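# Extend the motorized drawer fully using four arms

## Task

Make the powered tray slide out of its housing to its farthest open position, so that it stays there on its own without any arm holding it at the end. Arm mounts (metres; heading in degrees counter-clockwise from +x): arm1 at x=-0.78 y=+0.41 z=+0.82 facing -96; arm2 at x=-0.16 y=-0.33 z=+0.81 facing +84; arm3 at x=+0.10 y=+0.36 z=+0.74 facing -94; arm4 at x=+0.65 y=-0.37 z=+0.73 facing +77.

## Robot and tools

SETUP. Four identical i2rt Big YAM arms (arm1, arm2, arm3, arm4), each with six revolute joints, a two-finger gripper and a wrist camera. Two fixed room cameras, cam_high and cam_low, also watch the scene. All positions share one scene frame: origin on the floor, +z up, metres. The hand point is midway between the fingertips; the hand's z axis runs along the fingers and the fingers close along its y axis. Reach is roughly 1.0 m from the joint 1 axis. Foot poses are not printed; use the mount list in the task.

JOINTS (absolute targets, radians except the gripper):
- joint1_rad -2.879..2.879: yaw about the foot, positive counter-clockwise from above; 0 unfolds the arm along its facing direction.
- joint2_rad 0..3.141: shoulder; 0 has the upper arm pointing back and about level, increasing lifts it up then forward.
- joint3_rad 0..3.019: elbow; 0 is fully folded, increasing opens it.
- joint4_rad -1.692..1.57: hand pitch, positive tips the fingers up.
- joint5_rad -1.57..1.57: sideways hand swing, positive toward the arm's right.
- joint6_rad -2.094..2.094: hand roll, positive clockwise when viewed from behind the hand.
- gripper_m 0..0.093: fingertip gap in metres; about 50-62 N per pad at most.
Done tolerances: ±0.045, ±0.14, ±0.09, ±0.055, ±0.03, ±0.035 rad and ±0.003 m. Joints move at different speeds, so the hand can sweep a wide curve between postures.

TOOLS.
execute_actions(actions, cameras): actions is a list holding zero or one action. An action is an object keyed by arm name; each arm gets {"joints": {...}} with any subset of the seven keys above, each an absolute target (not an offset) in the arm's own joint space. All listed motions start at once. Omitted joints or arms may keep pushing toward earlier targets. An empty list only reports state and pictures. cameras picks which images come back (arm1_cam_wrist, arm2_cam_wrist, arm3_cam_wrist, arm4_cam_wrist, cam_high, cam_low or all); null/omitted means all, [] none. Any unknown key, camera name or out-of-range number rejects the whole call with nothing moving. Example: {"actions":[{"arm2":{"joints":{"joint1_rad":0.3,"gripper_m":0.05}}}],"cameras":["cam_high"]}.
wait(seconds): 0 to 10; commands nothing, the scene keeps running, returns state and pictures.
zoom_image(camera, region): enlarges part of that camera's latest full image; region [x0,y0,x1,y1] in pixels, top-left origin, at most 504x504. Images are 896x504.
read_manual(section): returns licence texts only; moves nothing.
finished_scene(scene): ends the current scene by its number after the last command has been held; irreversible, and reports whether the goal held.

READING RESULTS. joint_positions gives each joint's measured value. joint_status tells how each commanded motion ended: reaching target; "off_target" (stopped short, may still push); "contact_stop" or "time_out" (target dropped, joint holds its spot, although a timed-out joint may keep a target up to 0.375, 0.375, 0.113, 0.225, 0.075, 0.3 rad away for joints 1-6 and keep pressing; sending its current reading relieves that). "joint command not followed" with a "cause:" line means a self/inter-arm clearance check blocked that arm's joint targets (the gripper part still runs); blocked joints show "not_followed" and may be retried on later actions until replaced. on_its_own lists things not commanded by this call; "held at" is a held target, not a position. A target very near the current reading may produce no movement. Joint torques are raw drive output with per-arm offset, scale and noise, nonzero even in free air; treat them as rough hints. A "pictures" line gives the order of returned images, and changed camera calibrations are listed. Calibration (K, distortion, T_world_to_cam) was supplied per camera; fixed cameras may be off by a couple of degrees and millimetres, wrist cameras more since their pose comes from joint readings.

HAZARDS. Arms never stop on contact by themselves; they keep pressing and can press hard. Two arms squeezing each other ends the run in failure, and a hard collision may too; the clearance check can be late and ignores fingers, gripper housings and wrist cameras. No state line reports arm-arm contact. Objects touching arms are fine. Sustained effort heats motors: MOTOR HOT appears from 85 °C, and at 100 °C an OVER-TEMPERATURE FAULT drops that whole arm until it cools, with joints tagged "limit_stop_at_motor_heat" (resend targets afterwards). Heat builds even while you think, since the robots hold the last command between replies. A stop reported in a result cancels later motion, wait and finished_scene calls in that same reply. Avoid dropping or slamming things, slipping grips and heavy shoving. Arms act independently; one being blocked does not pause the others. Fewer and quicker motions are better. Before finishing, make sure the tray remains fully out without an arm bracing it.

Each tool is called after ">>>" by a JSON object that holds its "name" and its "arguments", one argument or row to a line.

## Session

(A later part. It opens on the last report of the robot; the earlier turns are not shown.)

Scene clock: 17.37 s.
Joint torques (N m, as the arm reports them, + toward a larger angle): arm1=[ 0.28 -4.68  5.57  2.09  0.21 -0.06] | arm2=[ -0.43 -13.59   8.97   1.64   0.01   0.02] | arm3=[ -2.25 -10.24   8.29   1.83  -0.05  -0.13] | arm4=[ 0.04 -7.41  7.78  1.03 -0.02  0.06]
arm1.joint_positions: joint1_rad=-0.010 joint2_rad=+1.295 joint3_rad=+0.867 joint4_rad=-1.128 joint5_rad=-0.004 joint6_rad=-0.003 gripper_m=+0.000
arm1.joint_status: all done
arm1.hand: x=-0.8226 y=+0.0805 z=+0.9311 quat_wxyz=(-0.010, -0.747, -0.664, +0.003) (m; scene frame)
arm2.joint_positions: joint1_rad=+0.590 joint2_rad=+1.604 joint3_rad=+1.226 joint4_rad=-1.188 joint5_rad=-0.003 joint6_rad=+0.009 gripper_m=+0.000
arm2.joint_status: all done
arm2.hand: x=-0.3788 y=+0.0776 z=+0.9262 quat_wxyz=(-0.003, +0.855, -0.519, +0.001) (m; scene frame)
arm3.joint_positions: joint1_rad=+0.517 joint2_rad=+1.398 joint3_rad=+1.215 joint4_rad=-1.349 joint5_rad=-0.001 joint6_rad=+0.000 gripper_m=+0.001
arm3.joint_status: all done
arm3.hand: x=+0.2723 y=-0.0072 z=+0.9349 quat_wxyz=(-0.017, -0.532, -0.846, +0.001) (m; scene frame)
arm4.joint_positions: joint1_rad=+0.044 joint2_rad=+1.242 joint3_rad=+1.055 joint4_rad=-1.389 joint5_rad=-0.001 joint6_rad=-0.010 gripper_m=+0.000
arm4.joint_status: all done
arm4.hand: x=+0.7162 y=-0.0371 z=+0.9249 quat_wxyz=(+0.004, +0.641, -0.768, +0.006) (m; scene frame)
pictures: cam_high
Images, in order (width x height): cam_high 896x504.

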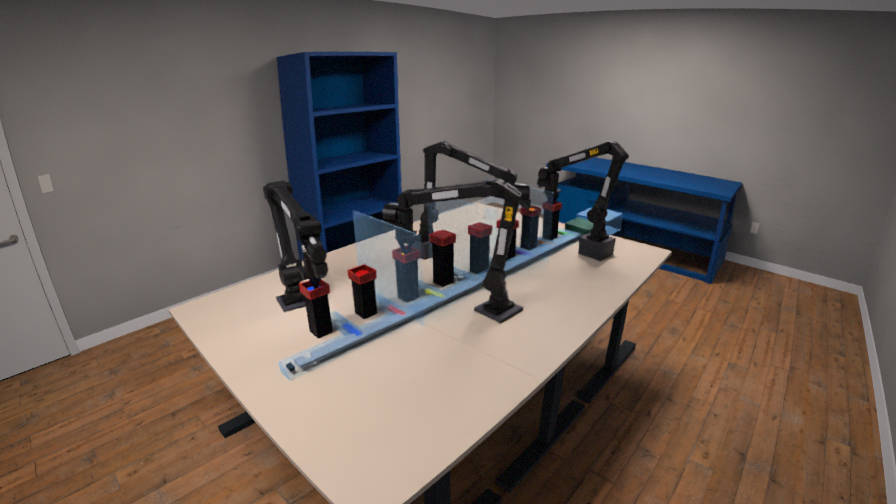

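>>> {"name": "wait", "arguments": {
  "seconds": 2
}}

Scene clock: 19.47 s.
Joint torques (N m, as the arm reports them, + toward a larger angle): arm1=[ 0.31 -4.87  5.56  2.06  0.21 -0.05] | arm2=[ -0.19 -14.     8.88   1.68   0.04   0.03] | arm3=[ -2.27 -10.18   8.27   1.87  -0.05  -0.13] | arm4=[ 0.05 -7.48  7.8   1.01 -0.02  0.06]
arm1.joint_positions: joint1_rad=-0.010 joint2_rad=+1.295 joint3_rad=+0.867 joint4_rad=-1.128 joint5_rad=-0.004 joint6_rad=-0.003 gripper_m=+0.000
arm1.joint_status: all done
arm1.hand: x=-0.8226 y=+0.0805 z=+0.9311 quat_wxyz=(-0.010, -0.747, -0.664, +0.003) (m; scene frame)
arm2.joint_positions: joint1_rad=+0.590 joint2_rad=+1.604 joint3_rad=+1.226 joint4_rad=-1.188 joint5_rad=-0.003 joint6_rad=+0.009 gripper_m=+0.000
arm2.joint_status: all done
arm2.hand: x=-0.3788 y=+0.0776 z=+0.9262 quat_wxyz=(-0.003, +0.855, -0.519, +0.001) (m; scene frame)
arm3.joint_positions: joint1_rad=+0.517 joint2_rad=+1.398 joint3_rad=+1.215 joint4_rad=-1.349 joint5_rad=-0.001 joint6_rad=+0.000 gripper_m=+0.001
arm3.joint_status: all done
arm3.hand: x=+0.2723 y=-0.0072 z=+0.9349 quat_wxyz=(-0.017, -0.532, -0.846, +0.001) (m; scene frame)
arm4.joint_positions: joint1_rad=+0.044 joint2_rad=+1.242 joint3_rad=+1.055 joint4_rad=-1.389 joint5_rad=-0.001 joint6_rad=-0.010 gripper_m=+0.000
arm4.joint_status: all done
arm4.hand: x=+0.7162 y=-0.0371 z=+0.9249 quat_wxyz=(+0.004, +0.641, -0.768, +0.006) (m; scene frame)
wait: 2.00 s; at rest by 0.17 s
pictures: arm1_cam_wrist, arm2_cam_wrist, arm3_cam_wrist, arm4_cam_wrist, cam_high, cam_low
camera_calibration (this result's frames):
arm1_cam_wrist: T_world_to_cam=[[-0.992967, 0.116353, -0.0218857, -0.806944], [0.0825816, 0.813137, 0.576185, -0.52981], [0.084837, 0.570325, -0.817026, 0.905484], [0, 0, 0, 1]] pos_world=[-0.834335, 0.0082786, 1.02741]
arm2_cam_wrist: T_world_to_cam=[[0.884161, 0.466776, 0.0194564, 0.278775], [0.366781, -0.719341, 0.589932, -0.3474], [0.289362, -0.514459, -0.807218, 1.02487], [0, 0, 0, 1]] pos_world=[-0.415621, 0.147229, 1.02681]
arm3_cam_wrist: T_world_to_cam=[[-0.901753, -0.431806, -0.0196394, 0.25755], [-0.366082, 0.738762, 0.565876, -0.422936], [-0.22984, 0.517469, -0.824257, 0.96475], [0, 0, 0, 1]] pos_world=[0.299155, -0.075568, 1.03959]
arm4_cam_wrist: T_world_to_cam=[[0.984364, -0.175586, 0.0140572, -0.726447], [-0.148521, -0.784418, 0.602188, -0.473904], [-0.0947092, -0.594859, -0.798231, 0.908592], [0, 0, 0, 1]] pos_world=[0.730755, 0.0411913, 1.02086]
Images, in order (width x height): arm1_cam_wrist 896x504, arm2_cam_wrist 896x504, arm3_cam_wrist 896x504, arm4_cam_wrist 896x504, cam_high 896x504, cam_low 896x504.

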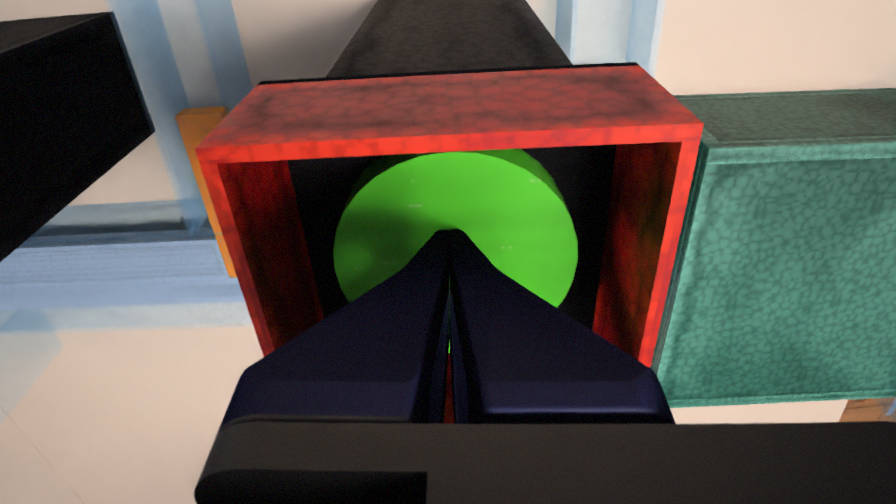

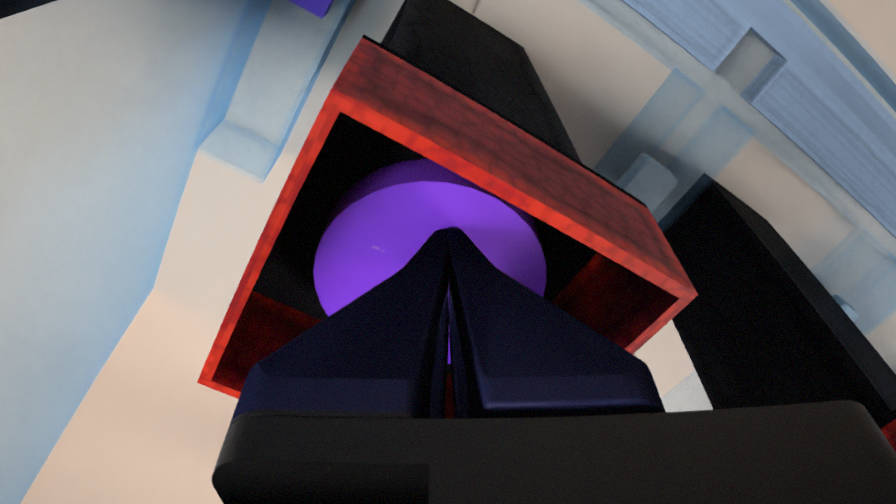

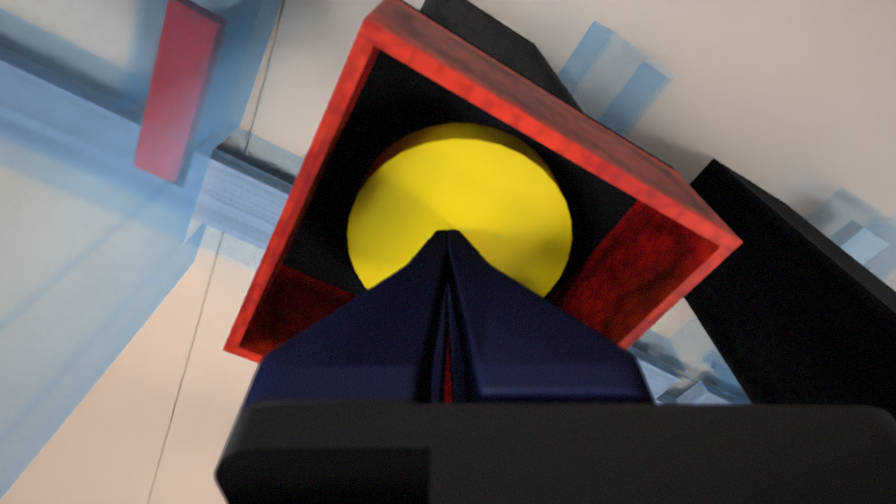

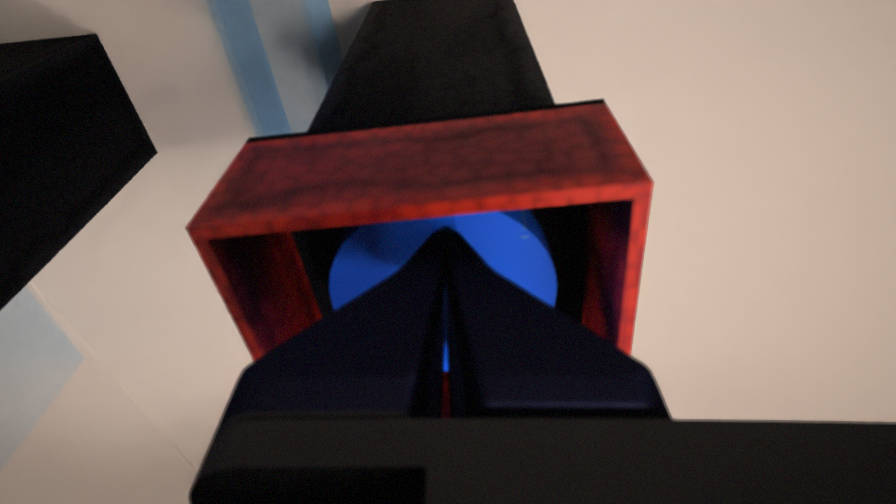

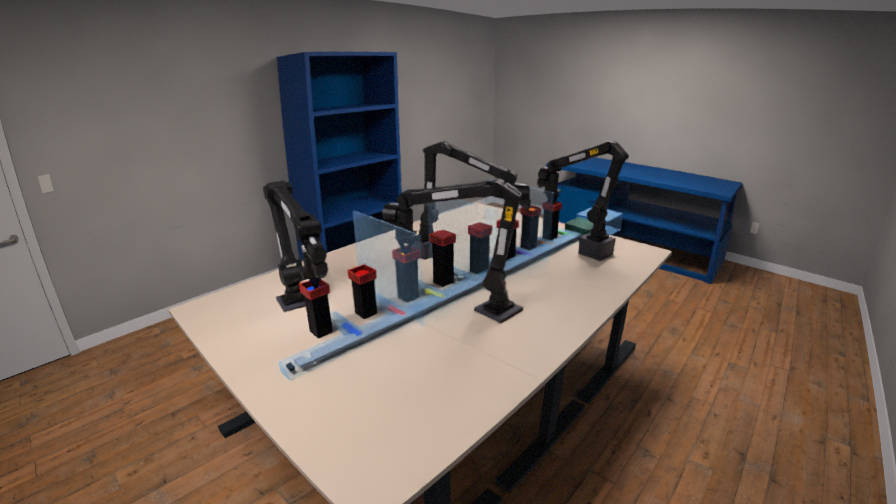

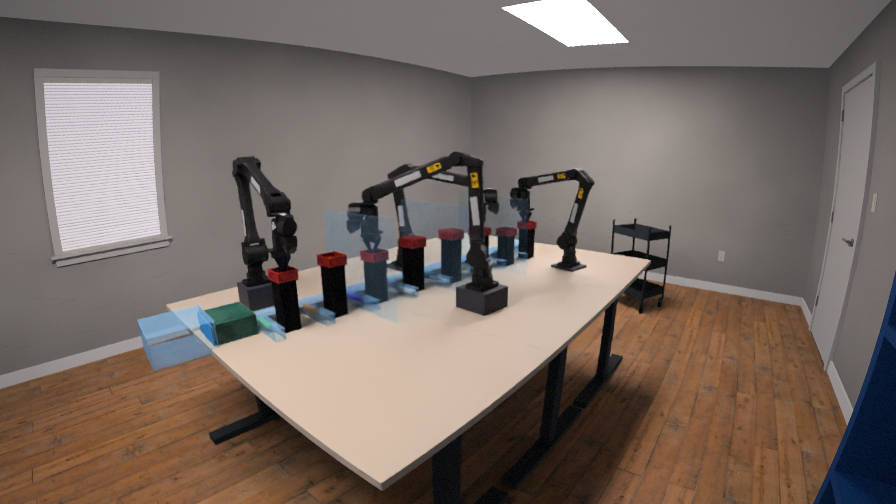

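>>> {"name": "zoom_image", "arguments": {
  "camera": "cam_high",
  "region": [270, 200, 590, 390]
}}

Region (270, 200, 590, 390) of cam_high's 896x504 image, scaled by 1.575, with more detail than that image has; it fills the top 299 rows of this view, and the rest is white.

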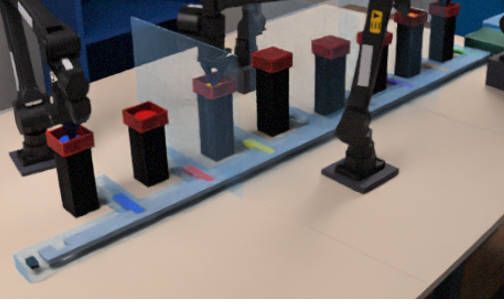

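>>> {"name": "wait", "arguments": {
  "seconds": 3
}}

Scene clock: 22.67 s.
Joint torques (N m, as the arm reports them, + toward a larger angle): arm1=[ 0.39 -4.88  5.55  2.12  0.21 -0.05] | arm2=[ -0.46 -14.     8.85   1.78   0.03  -0.01] | arm3=[ -2.25 -10.23   8.29   1.87  -0.06  -0.13] | arm4=[ 0.   -7.47  7.78  1.01 -0.02  0.06]
arm1.joint_positions: joint1_rad=-0.010 joint2_rad=+1.295 joint3_rad=+0.867 joint4_rad=-1.128 joint5_rad=-0.004 joint6_rad=-0.003 gripper_m=+0.000
arm1.joint_status: all done
arm1.hand: x=-0.8226 y=+0.0805 z=+0.9311 quat_wxyz=(-0.010, -0.747, -0.664, +0.003) (m; scene frame)
arm2.joint_positions: joint1_rad=+0.590 joint2_rad=+1.604 joint3_rad=+1.226 joint4_rad=-1.188 joint5_rad=-0.003 joint6_rad=+0.009 gripper_m=+0.000
arm2.joint_status: all done
arm2.hand: x=-0.3788 y=+0.0776 z=+0.9262 quat_wxyz=(-0.003, +0.855, -0.519, +0.001) (m; scene frame)
arm3.joint_positions: joint1_rad=+0.517 joint2_rad=+1.398 joint3_rad=+1.215 joint4_rad=-1.349 joint5_rad=-0.001 joint6_rad=+0.000 gripper_m=+0.001
arm3.joint_status: all done
arm3.hand: x=+0.2723 y=-0.0072 z=+0.9349 quat_wxyz=(-0.017, -0.532, -0.846, +0.001) (m; scene frame)
arm4.joint_positions: joint1_rad=+0.044 joint2_rad=+1.242 joint3_rad=+1.055 joint4_rad=-1.389 joint5_rad=-0.001 joint6_rad=-0.010 gripper_m=+0.000
arm4.joint_status: all done
arm4.hand: x=+0.7162 y=-0.0371 z=+0.9249 quat_wxyz=(+0.004, +0.641, -0.768, +0.006) (m; scene frame)
wait: 3.00 s; at rest by 0.07 s
pictures: arm1_cam_wrist, arm2_cam_wrist, arm3_cam_wrist, arm4_cam_wrist, cam_high, cam_low
camera_calibration (this result's frames):
arm1_cam_wrist: T_world_to_cam=[[-0.992967, 0.116353, -0.0218857, -0.806944], [0.0825816, 0.813137, 0.576185, -0.52981], [0.084837, 0.570325, -0.817026, 0.905484], [0, 0, 0, 1]] pos_world=[-0.834335, 0.0082786, 1.02741]
arm2_cam_wrist: T_world_to_cam=[[0.884161, 0.466776, 0.0194564, 0.278775], [0.366781, -0.719341, 0.589932, -0.3474], [0.289362, -0.514459, -0.807218, 1.02487], [0, 0, 0, 1]] pos_world=[-0.415621, 0.147229, 1.02681]
arm3_cam_wrist: T_world_to_cam=[[-0.901753, -0.431806, -0.0196394, 0.25755], [-0.366082, 0.738762, 0.565876, -0.422936], [-0.22984, 0.517469, -0.824257, 0.96475], [0, 0, 0, 1]] pos_world=[0.299155, -0.075568, 1.03959]
arm4_cam_wrist: T_world_to_cam=[[0.984364, -0.175586, 0.0140572, -0.726447], [-0.148521, -0.784418, 0.602188, -0.473904], [-0.0947092, -0.594859, -0.798231, 0.908592], [0, 0, 0, 1]] pos_world=[0.730755, 0.0411913, 1.02086]
Images, in order (width x height): arm1_cam_wrist 896x504, arm2_cam_wrist 896x504, arm3_cam_wrist 896x504, arm4_cam_wrist 896x504, cam_high 896x504, cam_low 896x504.

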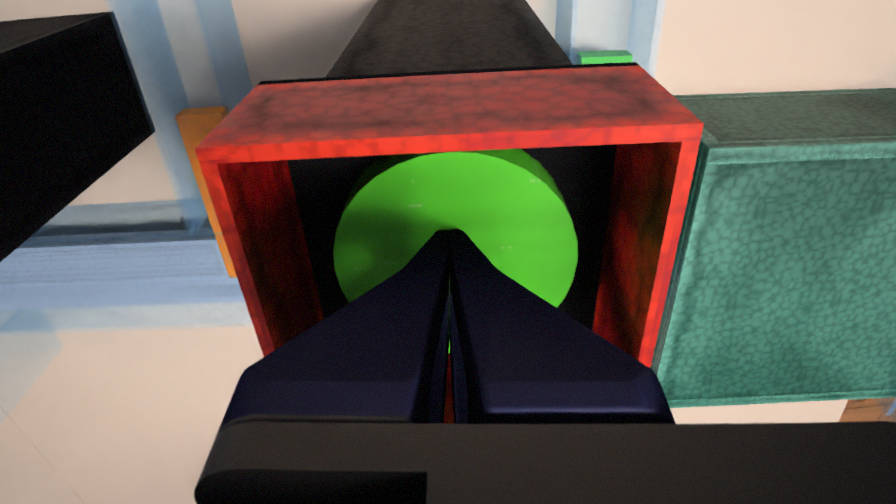

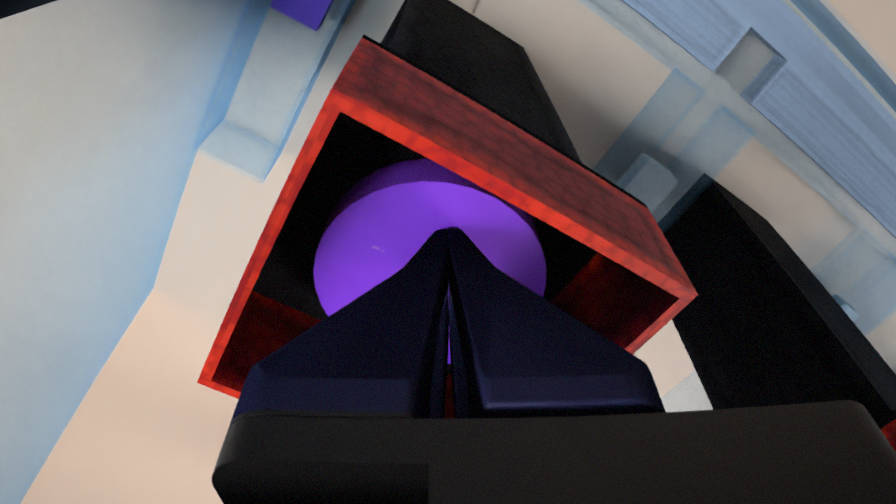

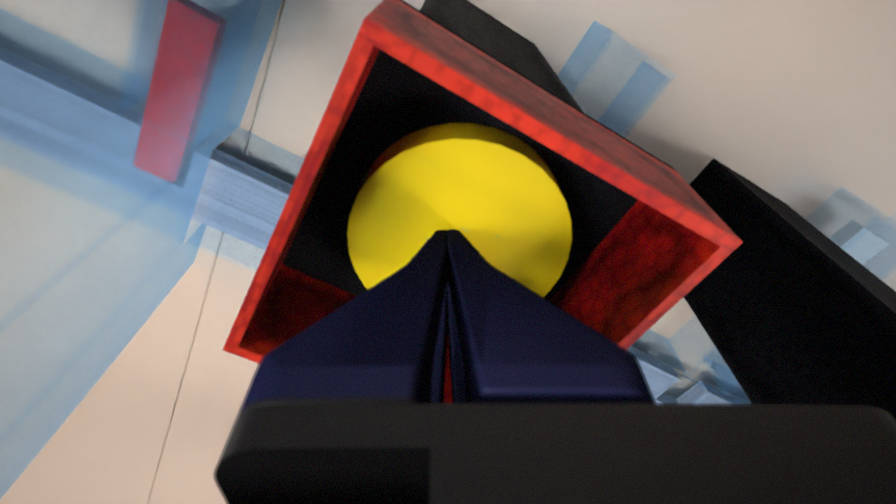

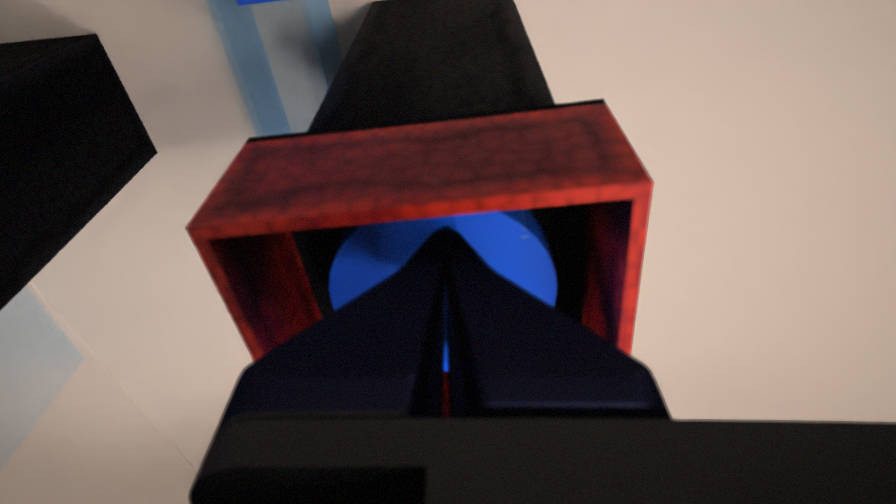

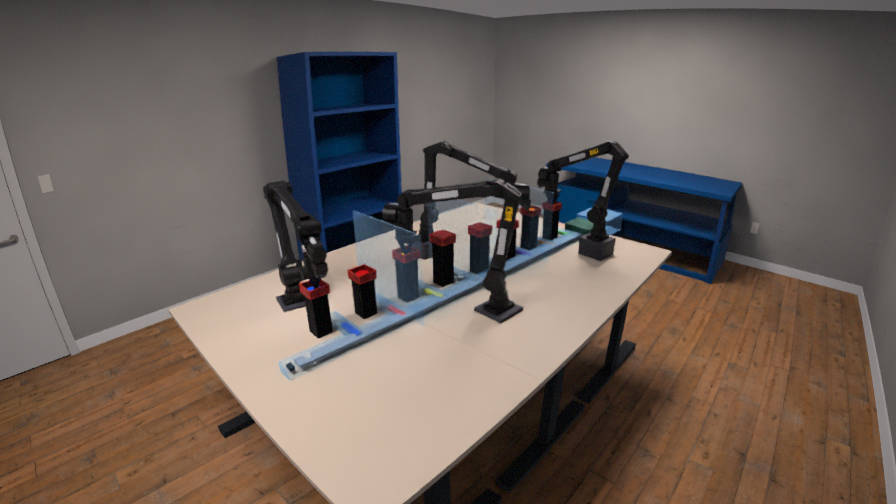

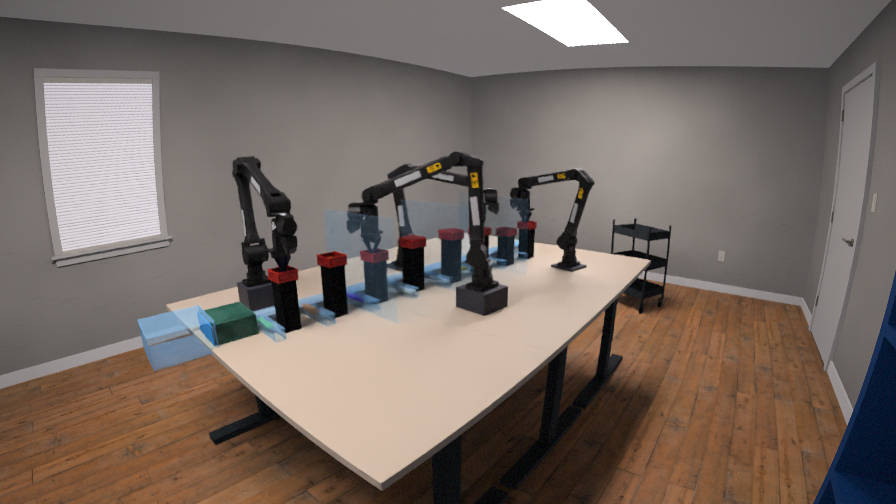

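>>> {"name": "wait", "arguments": {
  "seconds": 3
}}

Scene clock: 26.00 s.
Joint torques (N m, as the arm reports them, + toward a larger angle): arm1=[ 0.2  -4.86  5.58  2.11  0.21 -0.06] | arm2=[ -0.61 -13.88   8.89   1.77   0.04   0.01] | arm3=[ -2.18 -10.2    8.26   1.82  -0.05  -0.13] | arm4=[ 0.03 -7.48  7.8   1.01 -0.02  0.06]
arm1.joint_positions: joint1_rad=-0.010 joint2_rad=+1.295 joint3_rad=+0.867 joint4_rad=-1.128 joint5_rad=-0.004 joint6_rad=-0.003 gripper_m=+0.000
arm1.joint_status: all done
arm1.hand: x=-0.8226 y=+0.0805 z=+0.9311 quat_wxyz=(-0.010, -0.747, -0.664, +0.003) (m; scene frame)
arm2.joint_positions: joint1_rad=+0.590 joint2_rad=+1.604 joint3_rad=+1.226 joint4_rad=-1.188 joint5_rad=-0.003 joint6_rad=+0.009 gripper_m=+0.000
arm2.joint_status: all done
arm2.hand: x=-0.3788 y=+0.0776 z=+0.9262 quat_wxyz=(-0.003, +0.855, -0.519, +0.001) (m; scene frame)
arm3.joint_positions: joint1_rad=+0.517 joint2_rad=+1.398 joint3_rad=+1.215 joint4_rad=-1.349 joint5_rad=-0.001 joint6_rad=+0.000 gripper_m=+0.001
arm3.joint_status: all done
arm3.hand: x=+0.2723 y=-0.0072 z=+0.9349 quat_wxyz=(-0.017, -0.532, -0.846, +0.001) (m; scene frame)
arm4.joint_positions: joint1_rad=+0.044 joint2_rad=+1.242 joint3_rad=+1.055 joint4_rad=-1.389 joint5_rad=-0.001 joint6_rad=-0.010 gripper_m=+0.000
arm4.joint_status: all done
arm4.hand: x=+0.7162 y=-0.0371 z=+0.9249 quat_wxyz=(+0.004, +0.641, -0.768, +0.006) (m; scene frame)
wait: 3.00 s; at rest from the start
pictures: arm1_cam_wrist, arm2_cam_wrist, arm3_cam_wrist, arm4_cam_wrist, cam_high, cam_low
camera_calibration (this result's frames):
arm1_cam_wrist: T_world_to_cam=[[-0.992967, 0.116353, -0.0218857, -0.806944], [0.0825816, 0.813137, 0.576185, -0.52981], [0.084837, 0.570325, -0.817026, 0.905484], [0, 0, 0, 1]] pos_world=[-0.834335, 0.0082786, 1.02741]
arm2_cam_wrist: T_world_to_cam=[[0.884161, 0.466776, 0.0194564, 0.278775], [0.366781, -0.719341, 0.589932, -0.3474], [0.289362, -0.514459, -0.807218, 1.02487], [0, 0, 0, 1]] pos_world=[-0.415621, 0.147229, 1.02681]
arm3_cam_wrist: T_world_to_cam=[[-0.901753, -0.431806, -0.0196394, 0.25755], [-0.366082, 0.738762, 0.565876, -0.422936], [-0.22984, 0.517469, -0.824257, 0.96475], [0, 0, 0, 1]] pos_world=[0.299155, -0.075568, 1.03959]
arm4_cam_wrist: T_world_to_cam=[[0.984364, -0.175586, 0.0140572, -0.726447], [-0.148521, -0.784418, 0.602188, -0.473904], [-0.0947092, -0.594859, -0.798231, 0.908592], [0, 0, 0, 1]] pos_world=[0.730755, 0.0411913, 1.02086]
Images, in order (width x height): arm1_cam_wrist 896x504, arm2_cam_wrist 896x504, arm3_cam_wrist 896x504, arm4_cam_wrist 896x504, cam_high 896x504, cam_low 896x504.

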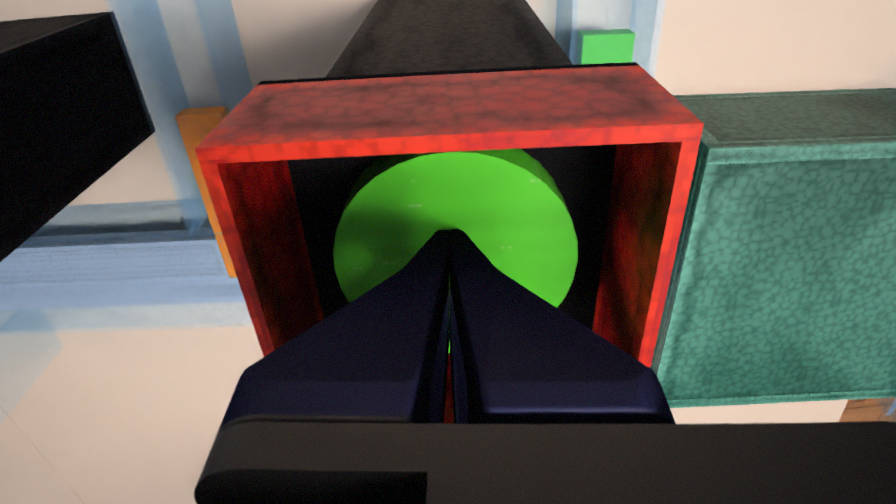

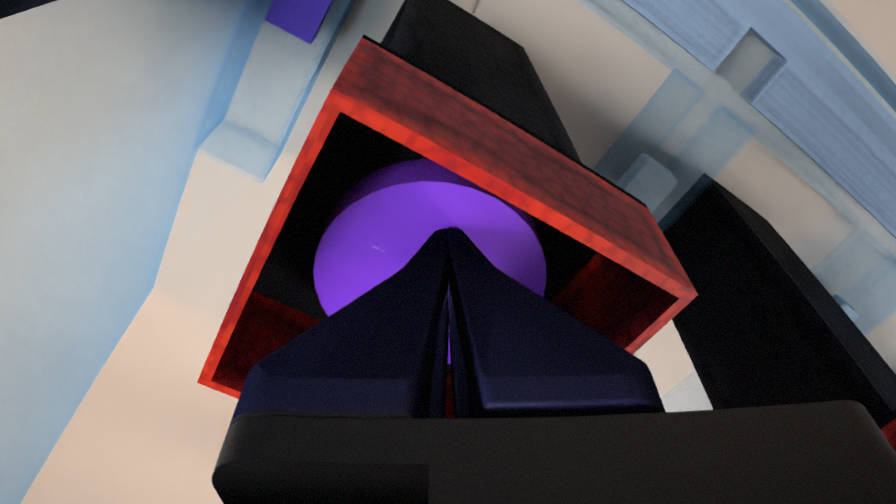

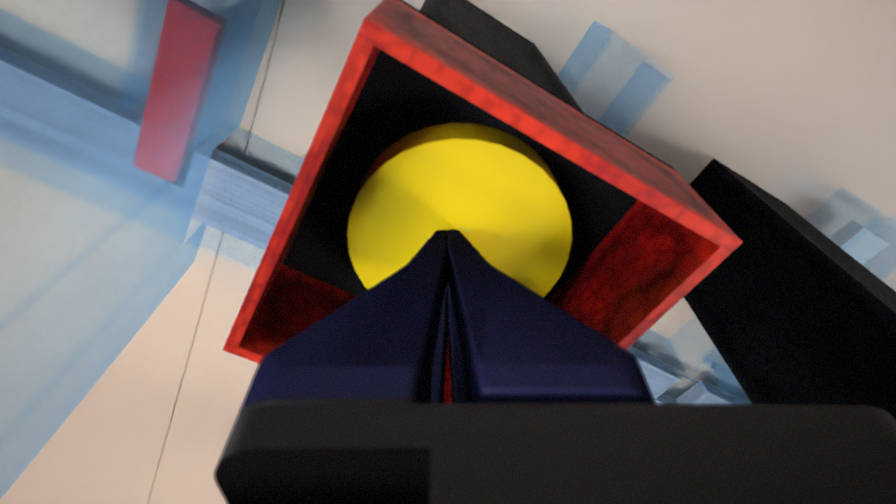

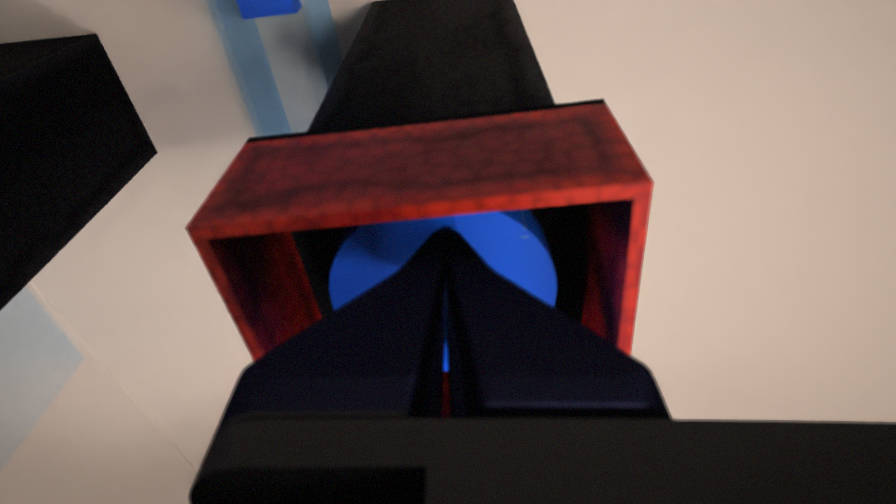

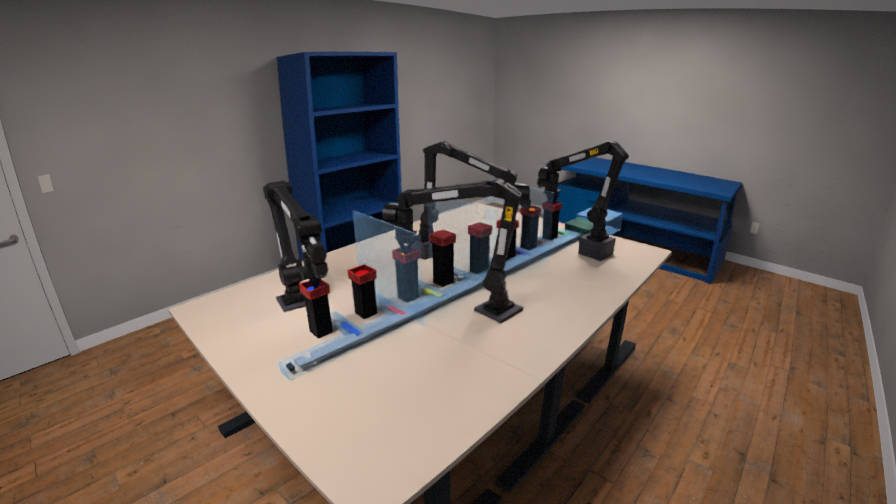

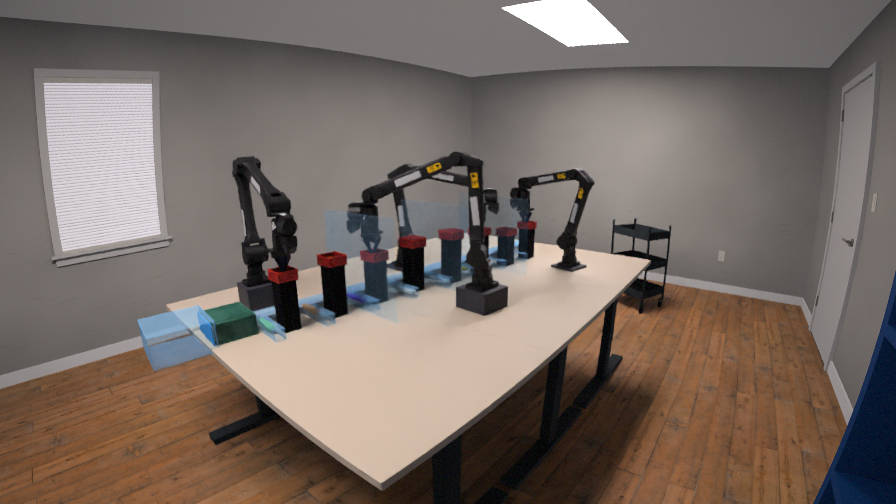

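>>> {"name": "zoom_image", "arguments": {
  "camera": "cam_high",
  "region": [300, 270, 460, 360]
}}

Region (300, 270, 460, 360) of cam_high's 896x504 image, scaled by 3.150, with more detail than that image has; it fills the top 284 rows of this view, and the rest is white.

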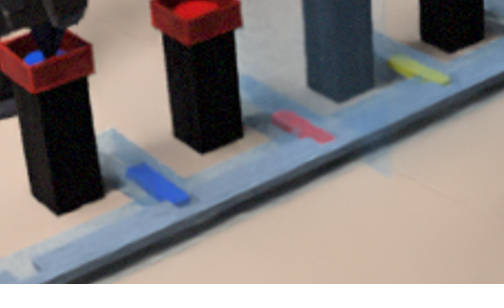

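>>> {"name": "wait", "arguments": {
  "seconds": 8
}}

Scene clock: 35.73 s.
Joint torques (N m, as the arm reports them, + toward a larger angle): arm1=[ 0.37 -4.82  5.61  2.11  0.21 -0.05] | arm2=[ -0.41 -13.55   8.89   1.66   0.06   0.01] | arm3=[ -2.32 -10.27   8.28   1.88  -0.06  -0.13] | arm4=[ 0.01 -7.45  7.79  1.02 -0.02  0.06]
arm1.joint_positions: joint1_rad=-0.010 joint2_rad=+1.295 joint3_rad=+0.867 joint4_rad=-1.128 joint5_rad=-0.004 joint6_rad=-0.003 gripper_m=+0.000
arm1.joint_status: all done
arm1.hand: x=-0.8226 y=+0.0805 z=+0.9311 quat_wxyz=(-0.010, -0.747, -0.664, +0.003) (m; scene frame)
arm2.joint_positions: joint1_rad=+0.590 joint2_rad=+1.604 joint3_rad=+1.226 joint4_rad=-1.188 joint5_rad=-0.003 joint6_rad=+0.009 gripper_m=+0.000
arm2.joint_status: all done
arm2.hand: x=-0.3788 y=+0.0776 z=+0.9262 quat_wxyz=(-0.003, +0.855, -0.519, +0.001) (m; scene frame)
arm3.joint_positions: joint1_rad=+0.517 joint2_rad=+1.398 joint3_rad=+1.215 joint4_rad=-1.349 joint5_rad=-0.001 joint6_rad=+0.000 gripper_m=+0.001
arm3.joint_status: all done
arm3.hand: x=+0.2723 y=-0.0072 z=+0.9349 quat_wxyz=(-0.017, -0.532, -0.846, +0.001) (m; scene frame)
arm4.joint_positions: joint1_rad=+0.044 joint2_rad=+1.242 joint3_rad=+1.055 joint4_rad=-1.389 joint5_rad=-0.001 joint6_rad=-0.010 gripper_m=+0.000
arm4.joint_status: all done
arm4.hand: x=+0.7162 y=-0.0371 z=+0.9249 quat_wxyz=(+0.004, +0.641, -0.768, +0.006) (m; scene frame)
wait: 8.00 s; at rest from the start
pictures: arm1_cam_wrist, arm2_cam_wrist, arm3_cam_wrist, arm4_cam_wrist, cam_high, cam_low
camera_calibration (this result's frames):
arm1_cam_wrist: T_world_to_cam=[[-0.992967, 0.116353, -0.0218857, -0.806944], [0.0825816, 0.813137, 0.576185, -0.52981], [0.084837, 0.570325, -0.817026, 0.905484], [0, 0, 0, 1]] pos_world=[-0.834335, 0.0082786, 1.02741]
arm2_cam_wrist: T_world_to_cam=[[0.884161, 0.466776, 0.0194564, 0.278775], [0.366781, -0.719341, 0.589932, -0.3474], [0.289362, -0.514459, -0.807218, 1.02487], [0, 0, 0, 1]] pos_world=[-0.415621, 0.147229, 1.02681]
arm3_cam_wrist: T_world_to_cam=[[-0.901753, -0.431806, -0.0196394, 0.25755], [-0.366082, 0.738762, 0.565876, -0.422936], [-0.22984, 0.517469, -0.824257, 0.96475], [0, 0, 0, 1]] pos_world=[0.299155, -0.075568, 1.03959]
arm4_cam_wrist: T_world_to_cam=[[0.984364, -0.175586, 0.0140572, -0.726447], [-0.148521, -0.784418, 0.602188, -0.473904], [-0.0947092, -0.594859, -0.798231, 0.908592], [0, 0, 0, 1]] pos_world=[0.730755, 0.0411913, 1.02086]
Images, in order (width x height): arm1_cam_wrist 896x504, arm2_cam_wrist 896x504, arm3_cam_wrist 896x504, arm4_cam_wrist 896x504, cam_high 896x504, cam_low 896x504.

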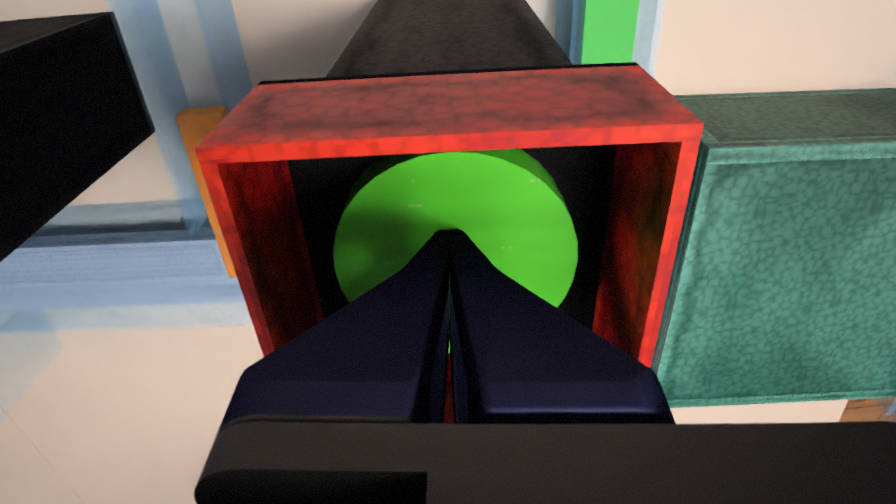

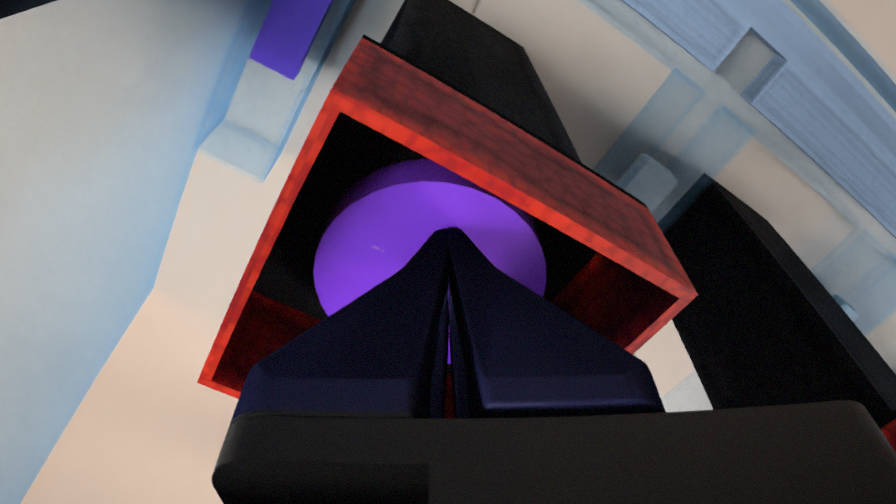

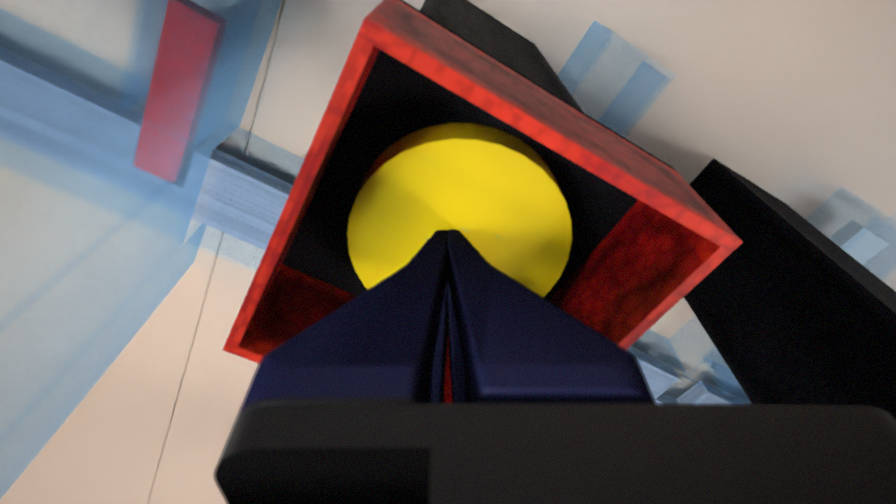

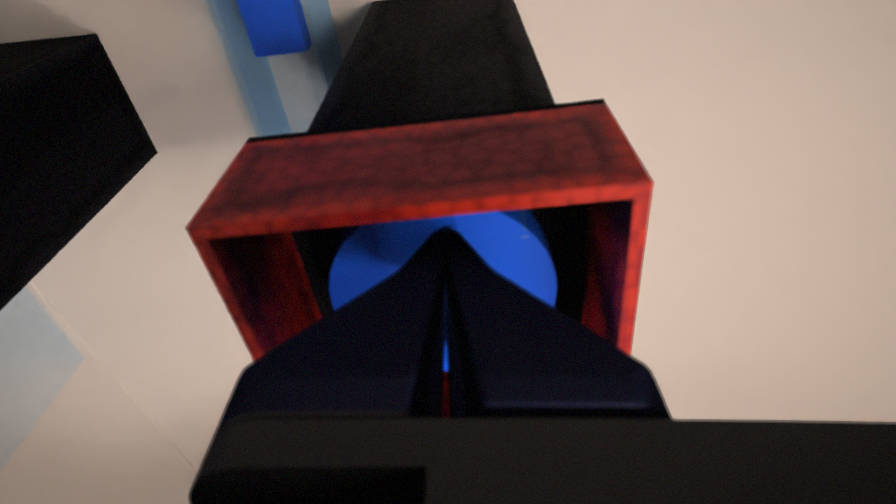

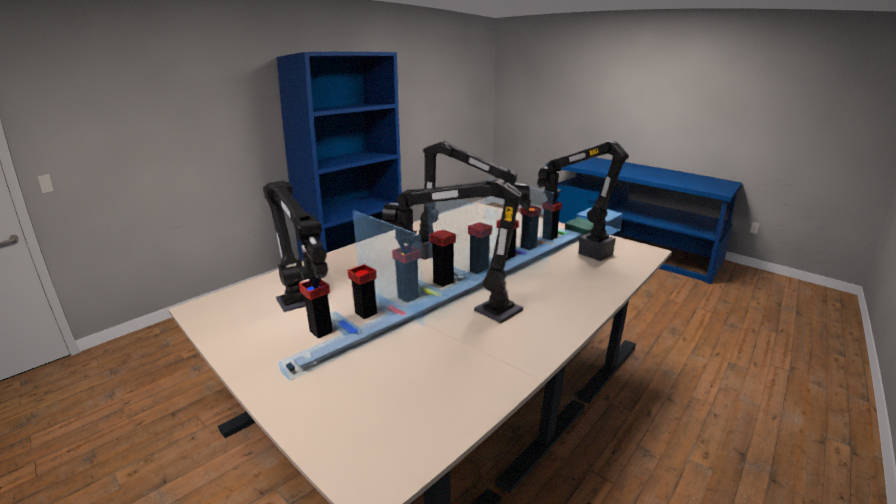

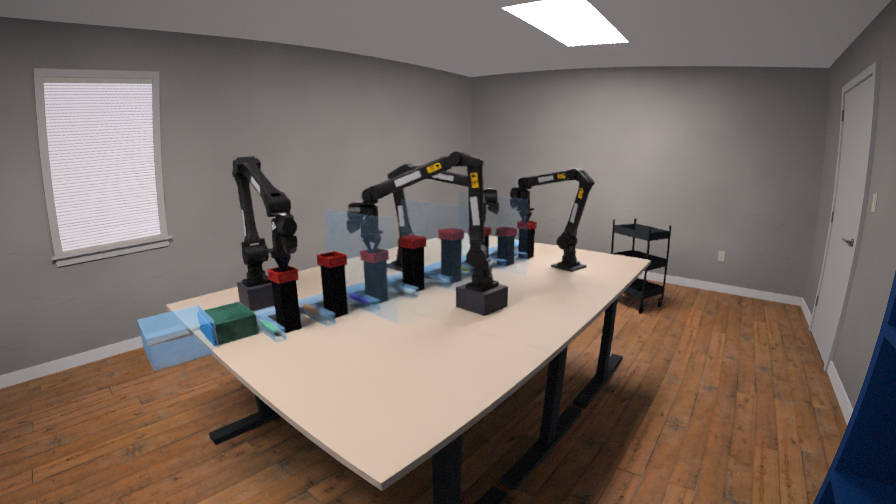

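>>> {"name": "zoom_image", "arguments": {
  "camera": "cam_low",
  "region": [200, 260, 400, 360]
}}

Region (200, 260, 400, 360) of cam_low's 896x504 image, scaled by 2.520, with more detail than that image has.

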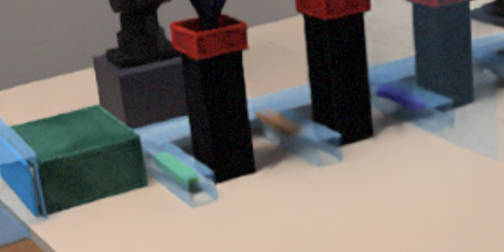

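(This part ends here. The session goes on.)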